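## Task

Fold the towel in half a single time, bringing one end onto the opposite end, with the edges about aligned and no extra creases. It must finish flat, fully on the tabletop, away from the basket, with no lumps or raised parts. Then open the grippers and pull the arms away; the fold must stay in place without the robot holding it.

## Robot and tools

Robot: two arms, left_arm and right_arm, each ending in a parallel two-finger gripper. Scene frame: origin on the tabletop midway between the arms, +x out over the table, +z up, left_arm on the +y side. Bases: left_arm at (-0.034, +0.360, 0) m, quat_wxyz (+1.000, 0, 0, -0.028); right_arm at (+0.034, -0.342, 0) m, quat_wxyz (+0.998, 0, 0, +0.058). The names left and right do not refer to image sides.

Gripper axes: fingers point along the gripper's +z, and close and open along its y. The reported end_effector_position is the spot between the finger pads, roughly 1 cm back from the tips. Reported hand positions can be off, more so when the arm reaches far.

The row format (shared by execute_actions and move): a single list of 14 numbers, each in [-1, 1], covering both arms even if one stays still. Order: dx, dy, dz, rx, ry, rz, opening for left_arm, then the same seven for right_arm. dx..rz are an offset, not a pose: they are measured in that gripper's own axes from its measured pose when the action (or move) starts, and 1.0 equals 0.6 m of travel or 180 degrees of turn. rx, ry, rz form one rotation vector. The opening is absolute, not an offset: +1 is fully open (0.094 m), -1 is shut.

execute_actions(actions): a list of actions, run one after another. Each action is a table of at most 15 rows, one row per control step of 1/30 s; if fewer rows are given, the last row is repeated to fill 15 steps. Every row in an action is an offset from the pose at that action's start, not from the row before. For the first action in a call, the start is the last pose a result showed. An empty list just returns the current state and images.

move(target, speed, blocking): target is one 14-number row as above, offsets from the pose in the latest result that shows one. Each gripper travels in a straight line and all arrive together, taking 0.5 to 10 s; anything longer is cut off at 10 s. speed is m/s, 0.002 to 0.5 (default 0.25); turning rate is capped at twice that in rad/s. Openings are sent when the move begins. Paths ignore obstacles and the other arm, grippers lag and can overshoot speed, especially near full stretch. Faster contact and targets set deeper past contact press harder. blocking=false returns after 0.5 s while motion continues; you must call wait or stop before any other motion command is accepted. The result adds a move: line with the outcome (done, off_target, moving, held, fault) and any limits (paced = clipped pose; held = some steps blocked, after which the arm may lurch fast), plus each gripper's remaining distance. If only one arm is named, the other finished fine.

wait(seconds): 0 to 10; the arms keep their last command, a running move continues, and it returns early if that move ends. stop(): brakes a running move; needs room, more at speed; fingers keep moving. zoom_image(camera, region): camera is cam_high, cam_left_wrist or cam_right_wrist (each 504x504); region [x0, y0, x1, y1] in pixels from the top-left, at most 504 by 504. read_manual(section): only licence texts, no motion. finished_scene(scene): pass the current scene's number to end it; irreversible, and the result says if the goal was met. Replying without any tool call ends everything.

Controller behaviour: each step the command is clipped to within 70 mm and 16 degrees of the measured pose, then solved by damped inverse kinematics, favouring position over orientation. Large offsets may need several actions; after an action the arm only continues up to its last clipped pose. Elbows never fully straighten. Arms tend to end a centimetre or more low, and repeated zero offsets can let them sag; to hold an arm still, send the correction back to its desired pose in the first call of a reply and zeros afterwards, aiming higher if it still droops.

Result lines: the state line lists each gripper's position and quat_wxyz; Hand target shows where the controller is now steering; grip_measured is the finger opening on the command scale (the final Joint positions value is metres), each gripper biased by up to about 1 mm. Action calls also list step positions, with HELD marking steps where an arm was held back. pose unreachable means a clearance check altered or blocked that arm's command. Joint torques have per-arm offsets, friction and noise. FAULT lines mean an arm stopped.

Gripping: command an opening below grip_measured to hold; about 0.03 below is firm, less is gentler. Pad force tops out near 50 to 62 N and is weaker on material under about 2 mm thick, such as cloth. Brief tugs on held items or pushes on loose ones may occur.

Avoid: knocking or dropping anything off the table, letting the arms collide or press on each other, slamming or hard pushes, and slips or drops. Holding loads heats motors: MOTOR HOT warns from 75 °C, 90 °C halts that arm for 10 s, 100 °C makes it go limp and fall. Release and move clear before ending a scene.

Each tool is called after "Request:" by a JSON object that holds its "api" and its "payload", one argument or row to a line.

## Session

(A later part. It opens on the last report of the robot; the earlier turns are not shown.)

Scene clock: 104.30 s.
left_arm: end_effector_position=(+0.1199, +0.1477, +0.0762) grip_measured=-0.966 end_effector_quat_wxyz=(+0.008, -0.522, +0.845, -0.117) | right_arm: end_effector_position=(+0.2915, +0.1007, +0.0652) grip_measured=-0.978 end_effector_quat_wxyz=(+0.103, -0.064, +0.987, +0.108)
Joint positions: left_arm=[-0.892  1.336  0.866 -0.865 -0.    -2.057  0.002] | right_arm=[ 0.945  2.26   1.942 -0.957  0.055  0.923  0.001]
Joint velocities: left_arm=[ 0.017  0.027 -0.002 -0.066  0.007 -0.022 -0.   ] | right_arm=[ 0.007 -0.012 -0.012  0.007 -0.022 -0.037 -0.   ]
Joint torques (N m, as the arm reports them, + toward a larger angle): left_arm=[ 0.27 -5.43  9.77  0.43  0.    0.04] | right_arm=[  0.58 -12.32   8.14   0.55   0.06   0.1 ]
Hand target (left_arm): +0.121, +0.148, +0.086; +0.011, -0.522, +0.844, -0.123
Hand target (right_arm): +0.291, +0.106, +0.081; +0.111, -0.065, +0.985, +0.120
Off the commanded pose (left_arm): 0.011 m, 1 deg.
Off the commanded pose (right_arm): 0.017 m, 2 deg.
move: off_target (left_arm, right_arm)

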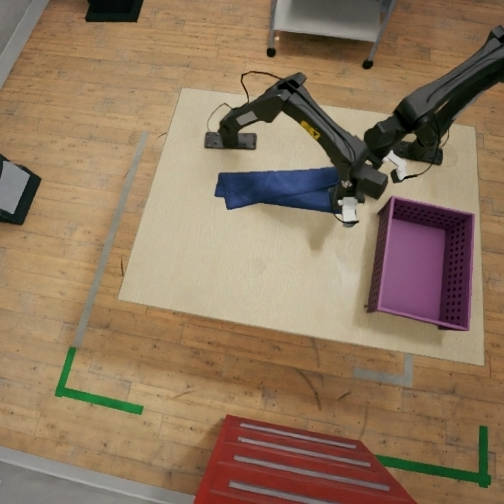

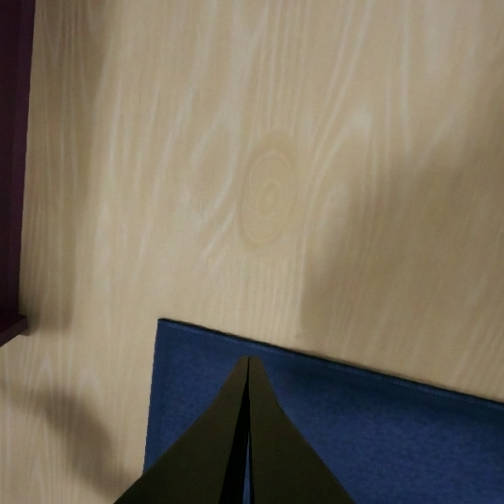

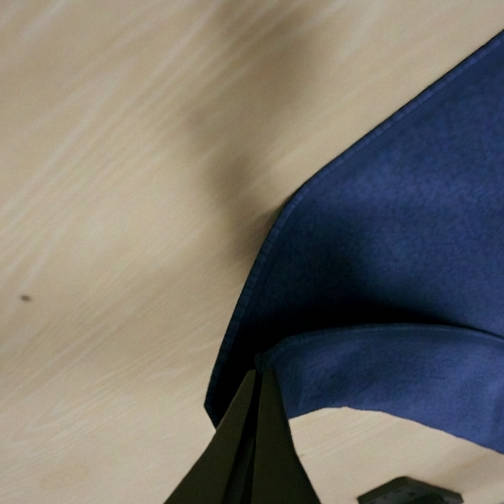

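Request:
{"api": "move", "payload": {
  "target": [0,0,0,0,0,0,-1, 0.06,0.035,0.0,0,0,0,0],
  "speed": 0.1
}}

Request:
{"api": "move", "payload": {
  "target": [0,0,0,0,0,0,-1, 0.02,-0.02,0.13,0,0,0,0],
  "speed": 0.1
}}

Request:
{"api": "move", "payload": {
  "target": [0,0,0,0,0,0,-1, 0.01,-0.01,0.06,0,0,0,-1],
  "speed": 0.05
}}

Scene clock: 111.27 s.
left_arm: end_effector_position=(+0.1192, +0.1477, +0.0761) grip_measured=-0.966 end_effector_quat_wxyz=(+0.007, -0.522, +0.845, -0.116) | right_arm: end_effector_position=(+0.2531, +0.1234, +0.0660) grip_measured=-0.003 end_effector_quat_wxyz=(+0.099, -0.068, +0.986, +0.119)
Joint positions: left_arm=[-0.892  1.336  0.866 -0.867  0.003 -2.057  0.002] | right_arm=[ 1.034  2.26   1.942 -0.948  0.062  1.002  0.047]
Joint velocities: left_arm=[ 0.012 -0.002  0.012 -0.081 -0.022 -0.066  0.001] | right_arm=[ 0.022 -0.012 -0.012  0.022 -0.007  0.051 -0.003]
Joint torques (N m, as the arm reports them, + toward a larger angle): left_arm=[ 0.03 -3.85  7.43  0.66 -0.02  0.  ] | right_arm=[  0.2  -11.81   4.08   0.74   0.18   0.08]
Hand target (left_arm): +0.120, +0.148, +0.076; +0.008, -0.522, +0.845, -0.117
Hand target (right_arm): +0.253, +0.117, +0.062; +0.103, -0.064, +0.987, +0.108
Off the commanded pose (left_arm): 0.001 m, 0 deg.
Off the commanded pose (right_arm): 0.008 m, 1 deg.
move: done

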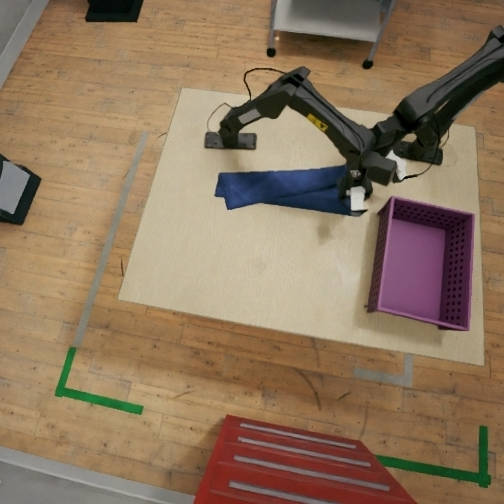

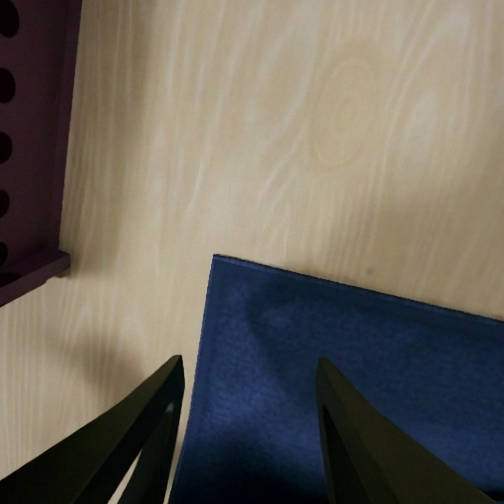

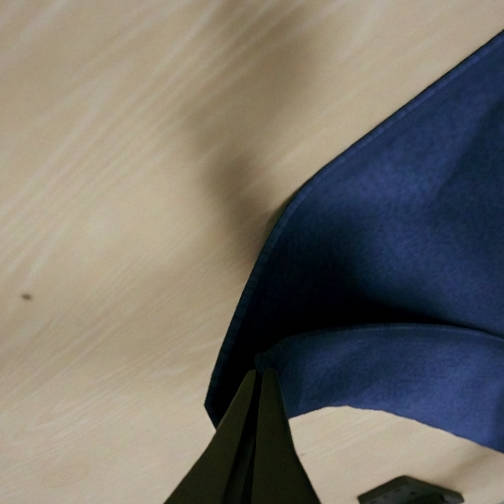

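Scene clock: 112.33 s.
left_arm: end_effector_position=(+0.1188, +0.1474, +0.0761) grip_measured=-0.966 end_effector_quat_wxyz=(+0.005, -0.522, +0.845, -0.117) | right_arm: end_effector_position=(+0.2548, +0.1271, +0.0568) grip_measured=-0.003 end_effector_quat_wxyz=(+0.104, -0.068, +0.984, +0.128)
Joint positions: left_arm=[-0.892  1.336  0.866 -0.867  0.006 -2.057  0.002] | right_arm=[ 1.034  2.261  1.901 -0.885  0.062  1.002  0.047]
Joint velocities: left_arm=[ 0.007 -0.017  0.017  0.037  0.007 -0.037  0.   ] | right_arm=[ 0.007 -0.002 -0.002 -0.007 -0.022 -0.007  0.001]
Joint torques (N m, as the arm reports them, + toward a larger angle): left_arm=[ 0.04 -3.9   7.48  0.66  0.02 -0.01] | right_arm=[  0.04 -11.43   6.15   0.71   0.05   0.02]
Hand target (left_arm): +0.119, +0.148, +0.076; +0.006, -0.522, +0.845, -0.116
Hand target (right_arm): +0.255, +0.127, +0.058; +0.104, -0.068, +0.984, +0.129
Off the commanded pose (left_arm): 0.001 m, 0 deg.
Off the commanded pose (right_arm): 0.070 m, 1 deg.
move: held (right_arm); limits=held; held on 22 of 32 steps (right_arm), including the last (right_arm)
pose unreachable (right arm): on one or more control steps of this call, first in action 0 (counted from 0), this arm could not follow its commanded pose, so it was not sent that pose on those steps. On the call's last step it was still not sent that pose. It may still have moved: this result reports where it is.
cause: the commanded pose would bring a part of the arm too close to another arm (this arm's wrist (the part past joint 4) and the other arm's wrist (the part past joint 4)).

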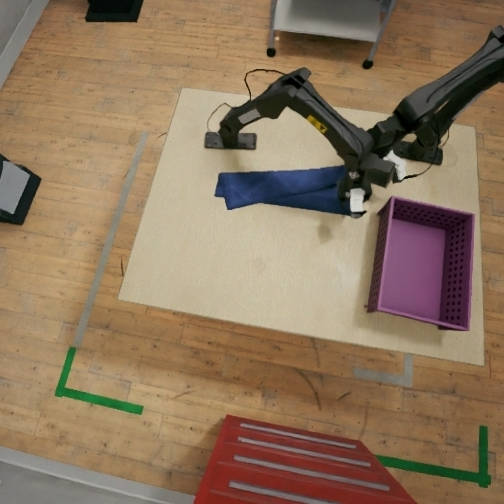

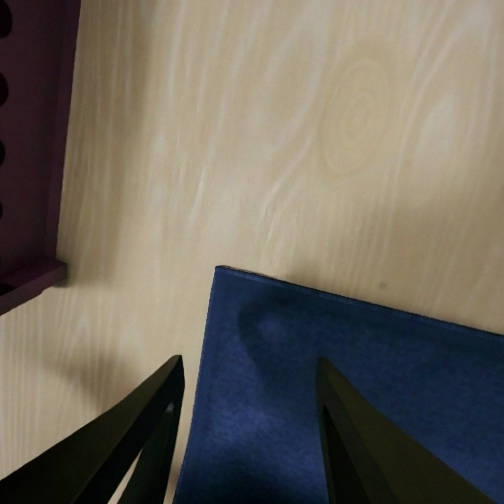

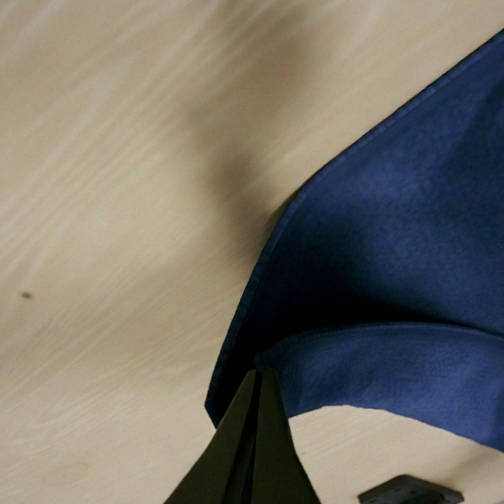

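Scene clock: 113.30 s.
left_arm: end_effector_position=(+0.1184, +0.1471, +0.0761) grip_measured=-0.966 end_effector_quat_wxyz=(+0.004, -0.522, +0.845, -0.117) | right_arm: end_effector_position=(+0.2578, +0.1338, +0.0552) grip_measured=-0.978 end_effector_quat_wxyz=(+0.112, -0.067, +0.981, +0.143)
Joint positions: left_arm=[-0.892  1.336  0.866 -0.867  0.009 -2.057  0.002] | right_arm=[ 1.034  2.261  1.883 -0.833  0.062  1.002  0.001]
Joint velocities: left_arm=[-0.017  0.007 -0.017 -0.037 -0.037  0.007 -0.001] | right_arm=[ 0.007  0.002  0.017 -0.007 -0.007 -0.007  0.   ]
Joint torques (N m, as the arm reports them, + toward a larger angle): left_arm=[-0.08 -3.9   7.5   0.66 -0.01 -0.02] | right_arm=[  0.04 -11.44   6.13   0.76   0.05   0.02]
Hand target (left_arm): +0.119, +0.147, +0.076; +0.005, -0.522, +0.845, -0.117
Hand target (right_arm): +0.258, +0.134, +0.055; +0.111, -0.067, +0.981, +0.142
Off the commanded pose (left_arm): 0.000 m, 0 deg.
Off the commanded pose (right_arm): 0.035 m, 2 deg.
move: held (right_arm); limits=held; held on 17 of 29 steps (right_arm, left_arm), including the last (right_arm)
pose unreachable (left arm): on one or more control steps of this call, first in action 0 (counted from 0), this arm could not follow its commanded pose, so it was not sent that pose on those steps. It may still have moved: this result reports where it is.
cause: the commanded pose would bring a part of the arm too close to another arm (this arm's wrist (the part past joint 4) and the other arm's wrist (the part past joint 4)).
pose unreachable (right arm): on one or more control steps of this call, first in action 0 (counted from 0), this arm could not follow its commanded pose, so it was not sent that pose on those steps. On the call's last step it was still not sent that pose. It may still have moved: this result reports where it is.
cause: the commanded pose would bring a part of the arm too close to another arm (this arm's wrist (the part past joint 4) and the other arm's wrist (the part past joint 4)).

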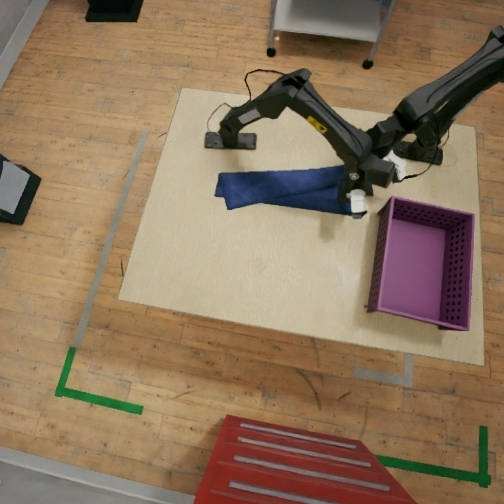

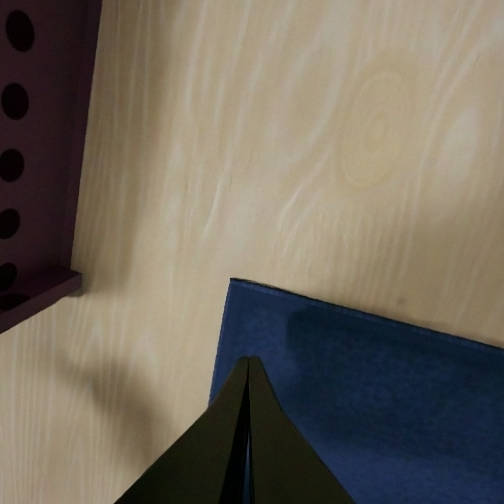

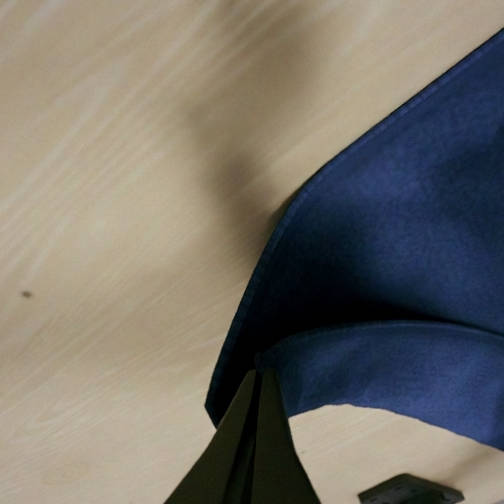

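Request:
{"api": "move", "payload": {
  "target": [0.02,0.045,0.05,0.2,0,0,-1, 0.0,-0.01,0.0,0,0,0,0],
  "speed": 0.2
}}

Request:
{"api": "move", "payload": {
  "target": [0,0,0,0,0,0,-1, 0.02,-0.03,0.11,0,0,0,0],
  "speed": 0.1
}}

Request:
{"api": "move", "payload": {
  "target": [0,0,0,0,0,0,-1, 0.01,-0.01,0.06,0,0,0,-1],
  "speed": 0.05
}}

Scene clock: 124.63 s.
left_arm: end_effector_position=(+0.0937, +0.1397, +0.0419) grip_measured=-0.965 end_effector_quat_wxyz=(+0.116, -0.418, +0.817, -0.379) | right_arm: end_effector_position=(+0.2575, +0.1332, +0.0508) grip_measured=-0.003 end_effector_quat_wxyz=(+0.112, -0.067, +0.981, +0.143)
Joint positions: left_arm=[-1.238  0.912  0.212 -0.12  -0.352 -2.1    0.002] | right_arm=[ 1.034  2.261  1.866 -0.816  0.062  1.002  0.047]
Joint velocities: left_arm=[-0.012  0.002  0.002 -0.007  0.007 -0.066  0.001] | right_arm=[-0.022 -0.012  0.002  0.037  0.037 -0.051  0.   ]
Joint torques (N m, as the arm reports them, + toward a larger angle): left_arm=[-0.95 -1.93  6.41  1.45 -0.34  0.  ] | right_arm=[ -0.45 -12.65   4.42   0.81   0.    -0.03]
Hand target (left_arm): +0.095, +0.142, +0.043; +0.124, -0.417, +0.814, -0.386
Hand target (right_arm): +0.259, +0.128, +0.054; +0.112, -0.067, +0.981, +0.143
Off the commanded pose (left_arm): 0.003 m, 12 deg.
Off the commanded pose (right_arm): 0.006 m, 0 deg.
joint sent to its limit (left arm) — the command would take joint 6 (wrist roll) past its lower limit, so that joint was sent only as far as its limit.
move: off_target (left_arm)

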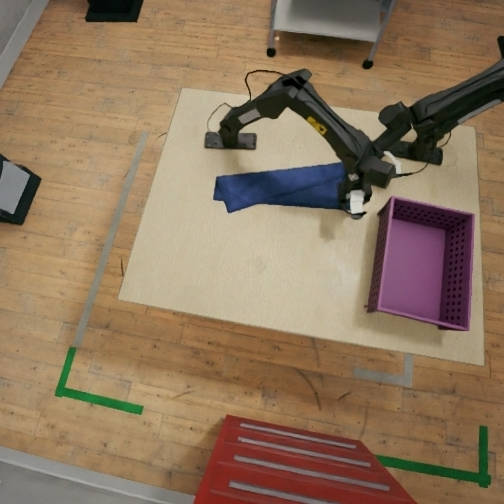

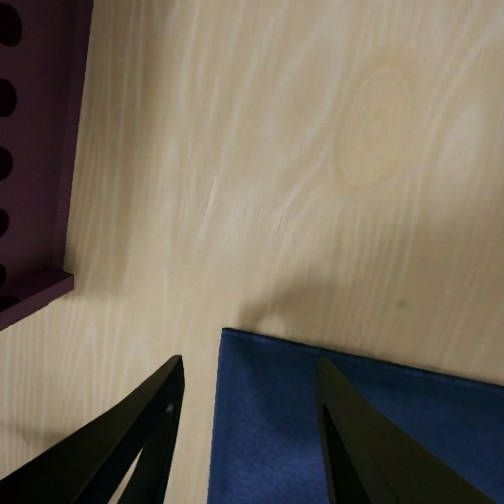

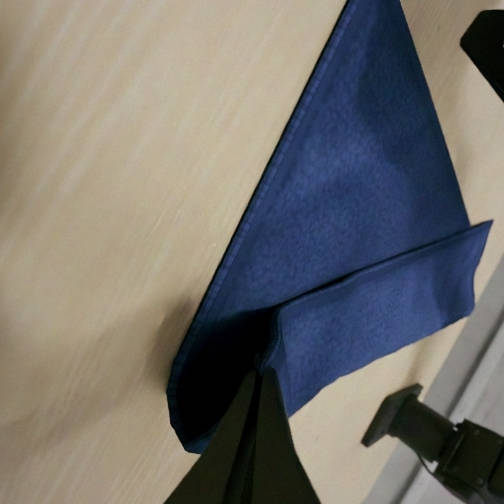

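Scene clock: 125.83 s.
left_arm: end_effector_position=(+0.0931, +0.1394, +0.0416) grip_measured=-0.965 end_effector_quat_wxyz=(+0.114, -0.417, +0.818, -0.379) | right_arm: end_effector_position=(+0.2657, +0.1510, +0.0276) grip_measured=-0.003 end_effector_quat_wxyz=(+0.135, -0.065, +0.971, +0.185)
Joint positions: left_arm=[-1.238  0.912  0.212 -0.12  -0.348 -2.1    0.002] | right_arm=[ 1.034  2.28   1.763 -0.596  0.063  1.001  0.047]
Joint velocities: left_arm=[ 0.012  0.002  0.012 -0.007  0.022  0.022  0.001] | right_arm=[-0.012 -0.002 -0.027 -0.066 -0.007 -0.007 -0.   ]
Joint torques (N m, as the arm reports them, + toward a larger angle): left_arm=[-0.1  -0.48  7.85  1.37 -0.18 -0.01] | right_arm=[-0.52 -7.72  2.8   0.97  0.01 -0.01]
Hand target (left_arm): +0.094, +0.140, +0.042; +0.116, -0.418, +0.818, -0.379
Hand target (right_arm): +0.261, +0.132, -0.016; +0.111, -0.067, +0.981, +0.143
Off the commanded pose (left_arm): 0.001 m, 0 deg.
Off the commanded pose (right_arm): 0.049 m, 6 deg.
move: off_target (right_arm)

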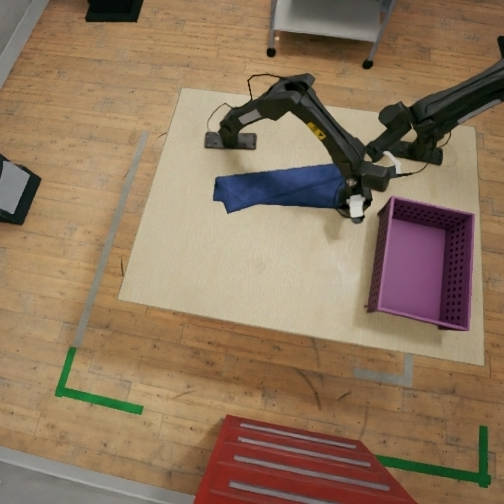

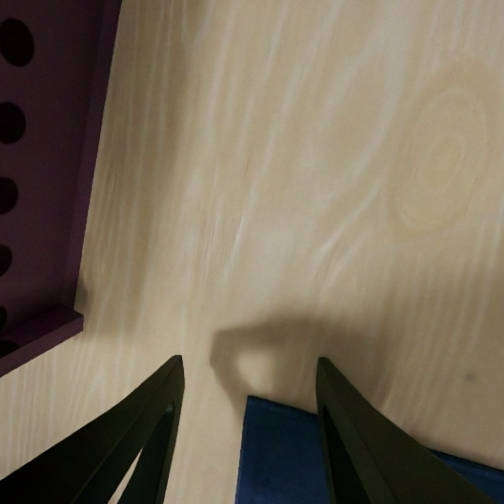

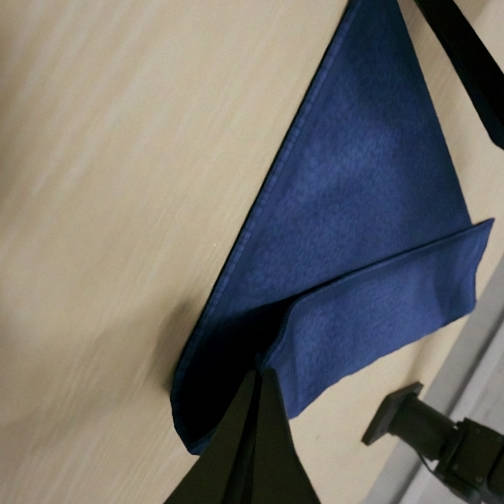

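Scene clock: 126.87 s.
left_arm: end_effector_position=(+0.0925, +0.1391, +0.0414) grip_measured=-0.965 end_effector_quat_wxyz=(+0.112, -0.417, +0.819, -0.379) | right_arm: end_effector_position=(+0.2734, +0.1680, +0.0225) grip_measured=-0.978 end_effector_quat_wxyz=(+0.150, -0.064, +0.963, +0.214)
Joint positions: left_arm=[-1.238  0.912  0.212 -0.12  -0.344 -2.1    0.002] | right_arm=[ 1.034  2.311  1.763 -0.498  0.064  1.001  0.001]
Joint velocities: left_arm=[-0.007 -0.017  0.002 -0.081 -0.125  0.022  0.   ] | right_arm=[ 0.007  0.017  0.012  0.051 -0.051 -0.022  0.001]
Joint torques (N m, as the arm reports them, + toward a larger angle): left_arm=[-0.01 -0.5   7.87  1.39 -0.16 -0.04] | right_arm=[-0.03 -9.11  4.77  0.94  0.04  0.04]
Hand target (left_arm): +0.093, +0.139, +0.042; +0.114, -0.417, +0.818, -0.379
Hand target (right_arm): +0.269, +0.157, -0.007; +0.135, -0.065, +0.971, +0.185
Off the commanded pose (left_arm): 0.001 m, 0 deg.
Off the commanded pose (right_arm): 0.033 m, 4 deg.
move: off_target (right_arm)

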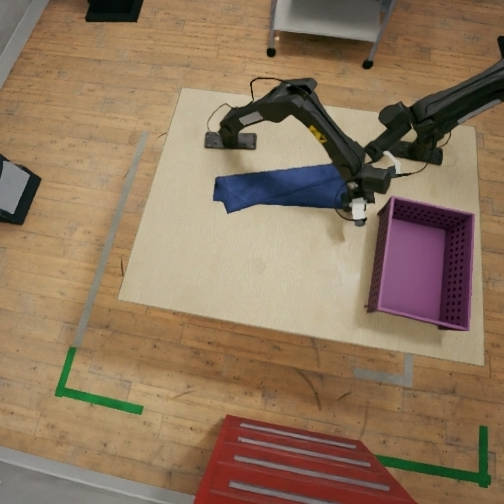

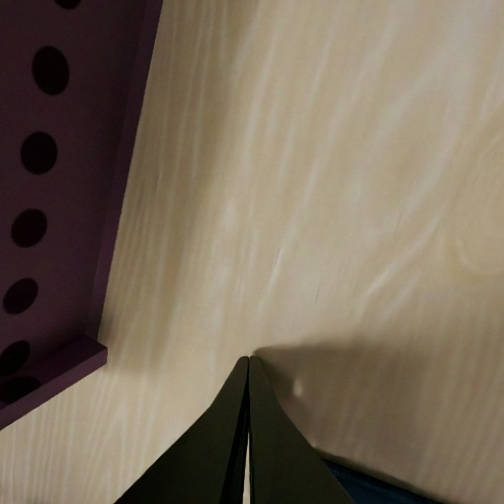

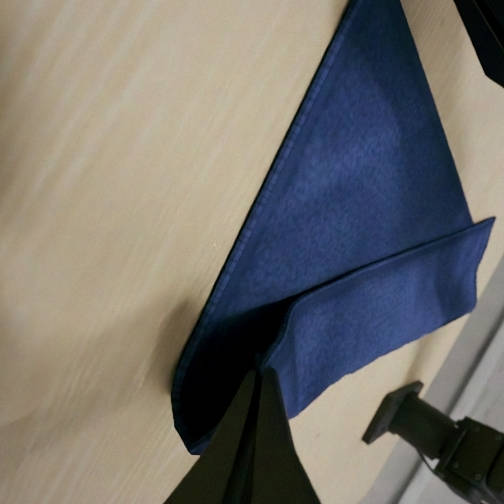

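Request:
{"api": "move", "payload": {
  "target": [0,0,0,0,0,0,-1, 0.065,-0.03,-0.095,0.1,0.04,0,0],
  "speed": 0.1
}}

Request:
{"api": "move", "payload": {
  "target": [0,0,0,0,0,0,-1, 0.0,0,0.07,0,0,0,0],
  "speed": 0.05
}}

Scene clock: 135.63 s.
left_arm: end_effector_position=(+0.0919, +0.1388, +0.0413) grip_measured=-0.965 end_effector_quat_wxyz=(+0.111, -0.416, +0.819, -0.379) | right_arm: end_effector_position=(+0.2270, +0.1237, +0.0561) grip_measured=-0.003 end_effector_quat_wxyz=(+0.094, -0.050, +0.992, +0.067)
Joint positions: left_arm=[-1.238  0.912  0.212 -0.12  -0.34  -2.1    0.002] | right_arm=[ 1.102  2.335  2.053 -1.09   0.121  1.106  0.047]
Joint velocities: left_arm=[-0.007 -0.012  0.007 -0.037 -0.037  0.007 -0.   ] | right_arm=[-0.007 -0.007  0.002 -0.007  0.037 -0.037 -0.001]
Joint torques (N m, as the arm reports them, + toward a larger angle): left_arm=[ 0.03 -0.5   7.86  1.4  -0.14 -0.01] | right_arm=[ 0.76 -9.99  7.6   0.38  0.22  0.09]
Hand target (left_arm): +0.092, +0.139, +0.041; +0.112, -0.417, +0.819, -0.379
Hand target (right_arm): +0.225, +0.125, +0.052; +0.099, -0.053, +0.992, +0.057
Off the commanded pose (left_arm): 0.001 m, 0 deg.
Off the commanded pose (right_arm): 0.005 m, 1 deg.
move: done

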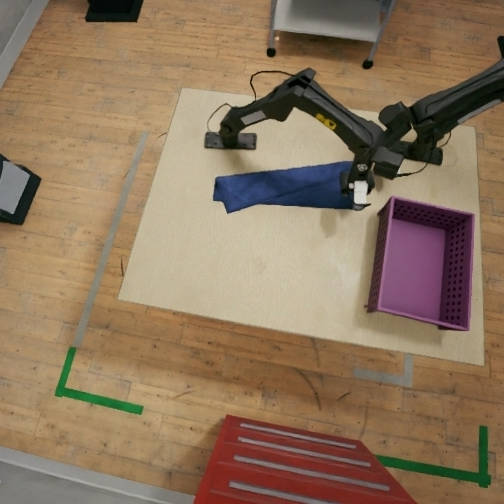

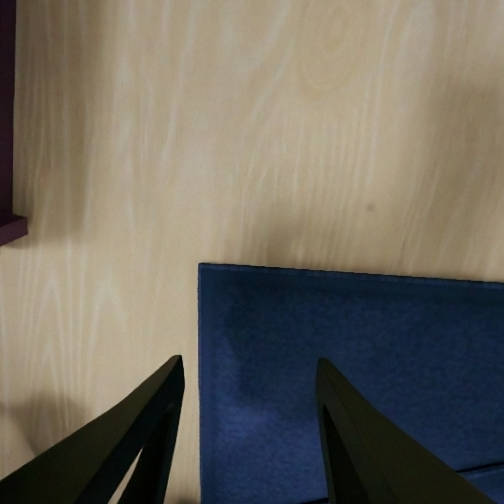

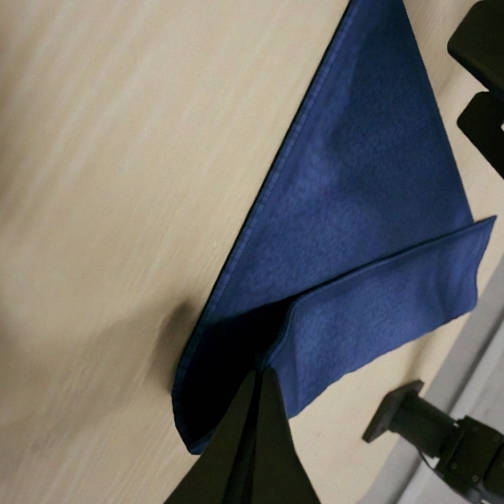

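Scene clock: 136.83 s.
left_arm: end_effector_position=(+0.0914, +0.1385, +0.0411) grip_measured=-0.965 end_effector_quat_wxyz=(+0.109, -0.416, +0.820, -0.379) | right_arm: end_effector_position=(+0.2317, +0.1363, +0.0299) grip_measured=-0.003 end_effector_quat_wxyz=(+0.101, -0.051, +0.990, +0.082)
Joint positions: left_arm=[-1.238  0.912  0.212 -0.12  -0.337 -2.1    0.002] | right_arm=[ 1.102  2.374  2.008 -0.974  0.121  1.102  0.047]
Joint velocities: left_arm=[ 0.017 -0.002 -0.017 -0.037 -0.037  0.051 -0.001] | right_arm=[-0.002  0.007 -0.002  0.022  0.022 -0.066 -0.   ]
Joint torques (N m, as the arm reports them, + toward a larger angle): left_arm=[-0.12 -0.54  7.87  1.39 -0.18  0.  ] | right_arm=[ -0.69 -10.7    4.45   0.62   0.06  -0.03]
Hand target (left_arm): +0.092, +0.139, +0.041; +0.111, -0.416, +0.819, -0.379
Hand target (right_arm): +0.234, +0.129, +0.015; +0.094, -0.050, +0.992, +0.066
Off the commanded pose (left_arm): 0.001 m, 0 deg.
Off the commanded pose (right_arm): 0.016 m, 2 deg.
move: off_target (right_arm)

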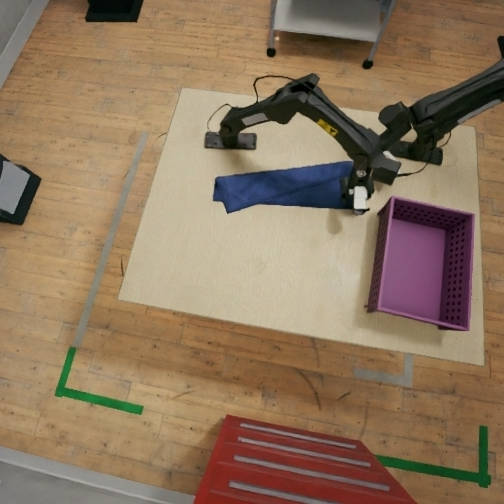

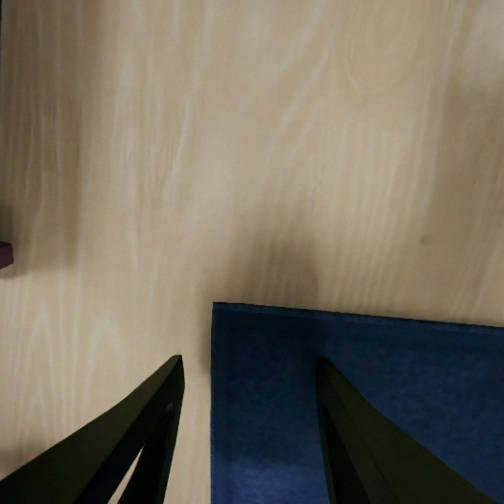

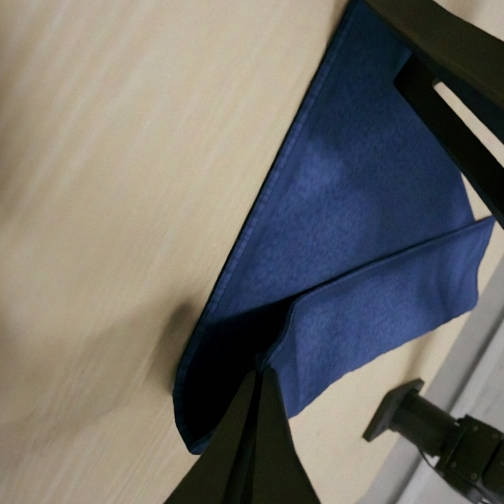

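Request:
{"api": "move", "payload": {
  "target": [0,0,0,0,0,0,-1, 0.0,-0.02,0.05,0.03,0,0,0],
  "speed": 0.05
}}

Request:
{"api": "move", "payload": {
  "target": [0,0,0,0,0,0,-1, 0.0,-0.01,0.04,0,0,0,-1],
  "speed": 0.05
}}

Scene clock: 143.03 s.
left_arm: end_effector_position=(+0.0910, +0.1382, +0.0410) grip_measured=-0.965 end_effector_quat_wxyz=(+0.108, -0.415, +0.820, -0.378) | right_arm: end_effector_position=(+0.2358, +0.1374, +0.0241) grip_measured=-0.003 end_effector_quat_wxyz=(+0.106, -0.049, +0.991, +0.068)
Joint positions: left_arm=[-1.238  0.912  0.212 -0.12  -0.334 -2.1    0.002] | right_arm=[ 1.102  2.414  2.06  -1.007  0.141  1.105  0.047]
Joint velocities: left_arm=[-0.012 -0.012 -0.012 -0.037 -0.022 -0.007 -0.   ] | right_arm=[-0.017 -0.007  0.017  0.037 -0.037 -0.007  0.001]
Joint torques (N m, as the arm reports them, + toward a larger angle): left_arm=[-0.03 -0.5   7.86  1.38 -0.15 -0.02] | right_arm=[-0.1  -8.56  6.53  0.4   0.29  0.05]
Hand target (left_arm): +0.091, +0.139, +0.041; +0.109, -0.416, +0.820, -0.379
Hand target (right_arm): +0.238, +0.129, -0.000; +0.104, -0.047, +0.993, +0.036
Off the commanded pose (left_arm): 0.001 m, 0 deg.
Off the commanded pose (right_arm): 0.026 m, 4 deg.
move: off_target (right_arm)

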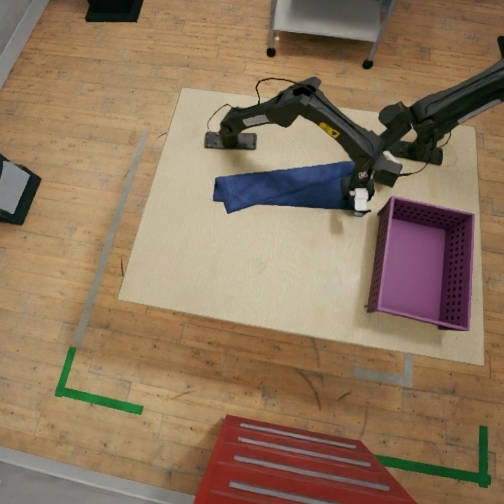

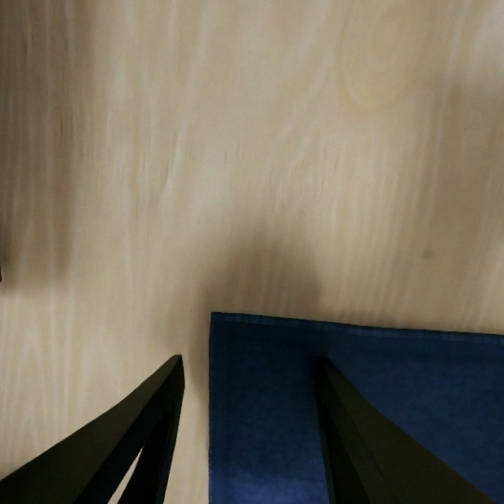

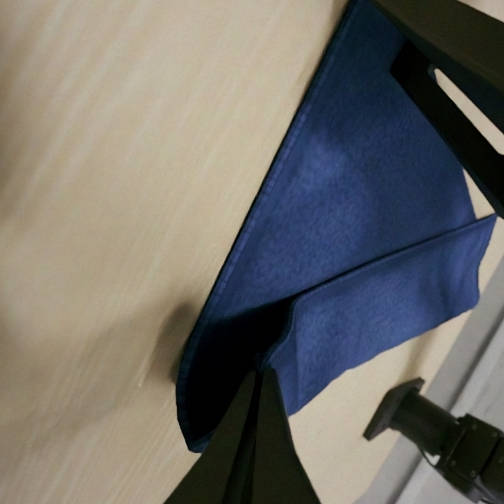

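Scene clock: 143.93 s.
left_arm: end_effector_position=(+0.0903, +0.1379, +0.0408) grip_measured=-0.965 end_effector_quat_wxyz=(+0.106, -0.415, +0.821, -0.378) | right_arm: end_effector_position=(+0.2395, +0.1474, +0.0223) grip_measured=-0.978 end_effector_quat_wxyz=(+0.116, -0.050, +0.988, +0.091)
Joint positions: left_arm=[-1.238  0.912  0.212 -0.12  -0.329 -2.1    0.002] | right_arm=[ 1.102  2.408  2.03  -0.931  0.141  1.1    0.001]
Joint velocities: left_arm=[-0.002 -0.022 -0.012 -0.022  0.081 -0.037 -0.001] | right_arm=[ 0.012  0.027 -0.002 -0.007 -0.066  0.051 -0.   ]
Joint torques (N m, as the arm reports them, + toward a larger angle): left_arm=[-0.07 -0.5   7.99  1.39 -0.15  0.  ] | right_arm=[ -0.79 -10.89   2.88   0.69   0.05  -0.03]
Hand target (left_arm): +0.091, +0.138, +0.041; +0.107, -0.415, +0.820, -0.378
Hand target (right_arm): +0.241, +0.134, +0.001; +0.105, -0.049, +0.991, +0.068
Off the commanded pose (left_arm): 0.001 m, 0 deg.
Off the commanded pose (right_arm): 0.025 m, 3 deg.
move: off_target (right_arm)

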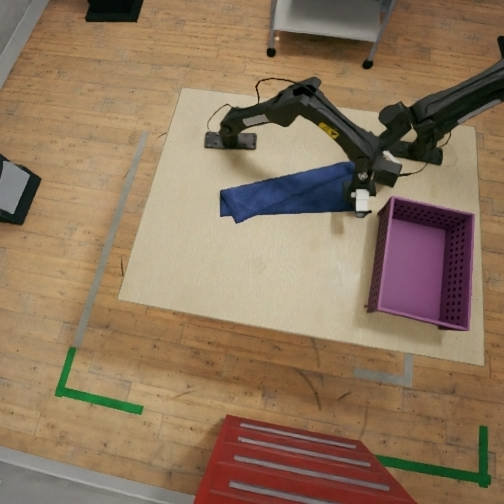

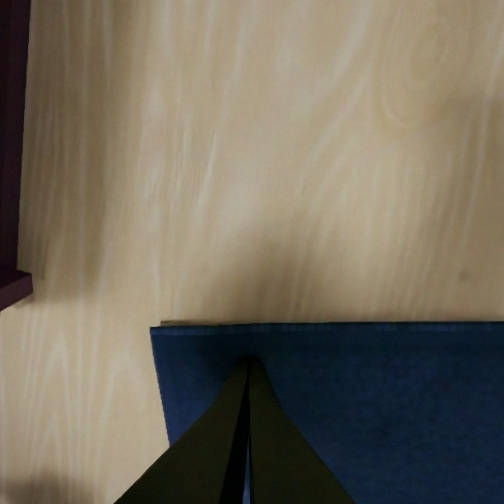

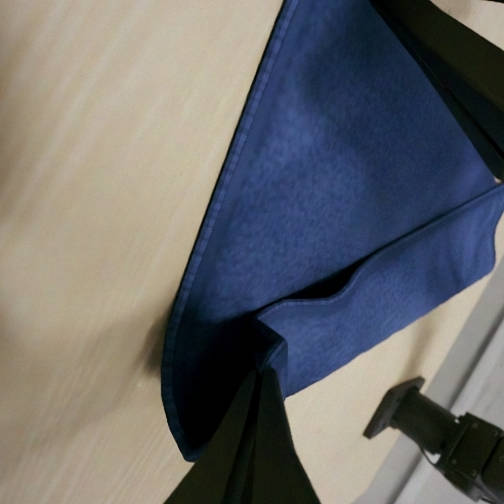

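Request:
{"api": "move", "payload": {
  "target": [0,0,0,0,0,0,-1, -0.03,-0.2,0.0,0.05,0.04,0,-1],
  "speed": 0.08
}}

Request:
{"api": "move", "payload": {
  "target": [0,0,0,0,0,0,-1, 0.0,0,-0.07,0,0,0,0],
  "speed": 0.1
}}

Scene clock: 153.20 s.
left_arm: end_effector_position=(+0.0899, +0.1373, +0.0410) grip_measured=-0.965 end_effector_quat_wxyz=(+0.104, -0.414, +0.821, -0.379) | right_arm: end_effector_position=(+0.2748, +0.0556, +0.0202) grip_measured=-0.978 end_effector_quat_wxyz=(+0.074, -0.048, +0.995, +0.047)
Joint positions: left_arm=[-1.238  0.912  0.212 -0.118 -0.326 -2.1    0.002] | right_arm=[ 0.936  2.225  1.732 -0.918  0.074  0.951  0.001]
Joint velocities: left_arm=[-0.007 -0.012 -0.007  0.139 -0.022 -0.007 -0.001] | right_arm=[-0.007 -0.012 -0.007 -0.139 -0.051  0.066 -0.001]
Joint torques (N m, as the arm reports them, + toward a larger angle): left_arm=[ 0.04 -0.41  7.84  1.37 -0.15 -0.01] | right_arm=[ -1.05 -10.63   2.76   0.14   0.16  -0.05]
Hand target (left_arm): +0.090, +0.138, +0.041; +0.106, -0.415, +0.821, -0.378
Hand target (right_arm): +0.272, +0.032, +0.007; +0.059, -0.046, +0.997, +0.009
Off the commanded pose (left_arm): 0.001 m, 0 deg.
Off the commanded pose (right_arm): 0.028 m, 5 deg.
move: off_target (right_arm)

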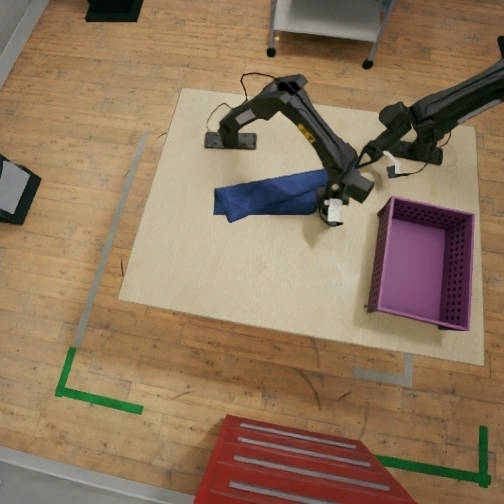

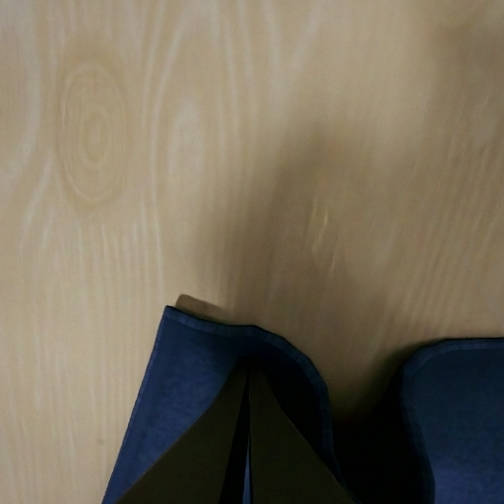

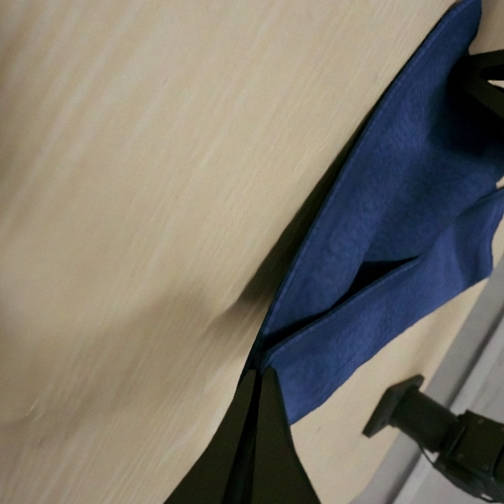

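Scene clock: 154.23 s.
left_arm: end_effector_position=(+0.0894, +0.1364, +0.0414) grip_measured=-0.965 end_effector_quat_wxyz=(+0.102, -0.414, +0.821, -0.381) | right_arm: end_effector_position=(+0.2688, +0.0483, +0.0506) grip_measured=-0.003 end_effector_quat_wxyz=(+0.065, -0.048, +0.996, +0.042)
Joint positions: left_arm=[-1.238  0.912  0.212 -0.114 -0.322 -2.1    0.002] | right_arm=[ 0.936  2.178  1.782 -1.032  0.065  0.952  0.047]
Joint velocities: left_arm=[-0.002  0.022  0.002  0.022  0.066 -0.037  0.   ] | right_arm=[ 0.002  0.007 -0.017 -0.037  0.022  0.051 -0.   ]
Joint torques (N m, as the arm reports them, + toward a larger angle): left_arm=[-0.01 -0.57  7.88  1.35 -0.18 -0.01] | right_arm=[  0.62 -11.21   7.17   0.29   0.14   0.06]
Hand target (left_arm): +0.090, +0.137, +0.041; +0.104, -0.414, +0.821, -0.379
Hand target (right_arm): +0.269, +0.052, +0.062; +0.074, -0.048, +0.995, +0.048
Off the commanded pose (left_arm): 0.001 m, 0 deg.
Off the commanded pose (right_arm): 0.011 m, 1 deg.
move: off_target (right_arm)

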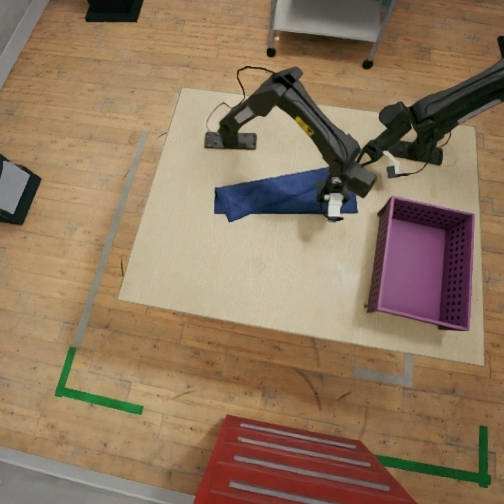

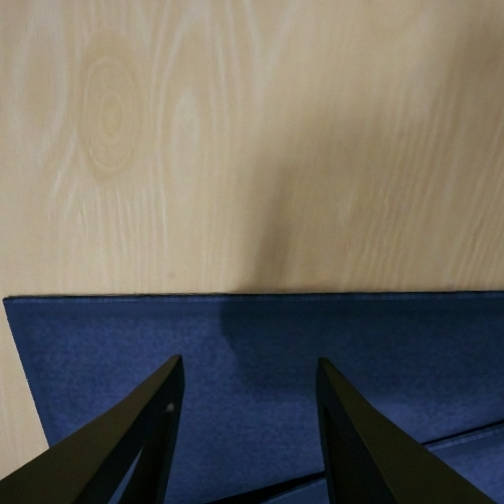

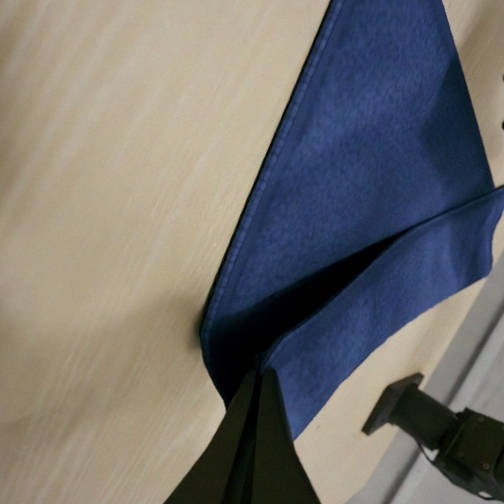

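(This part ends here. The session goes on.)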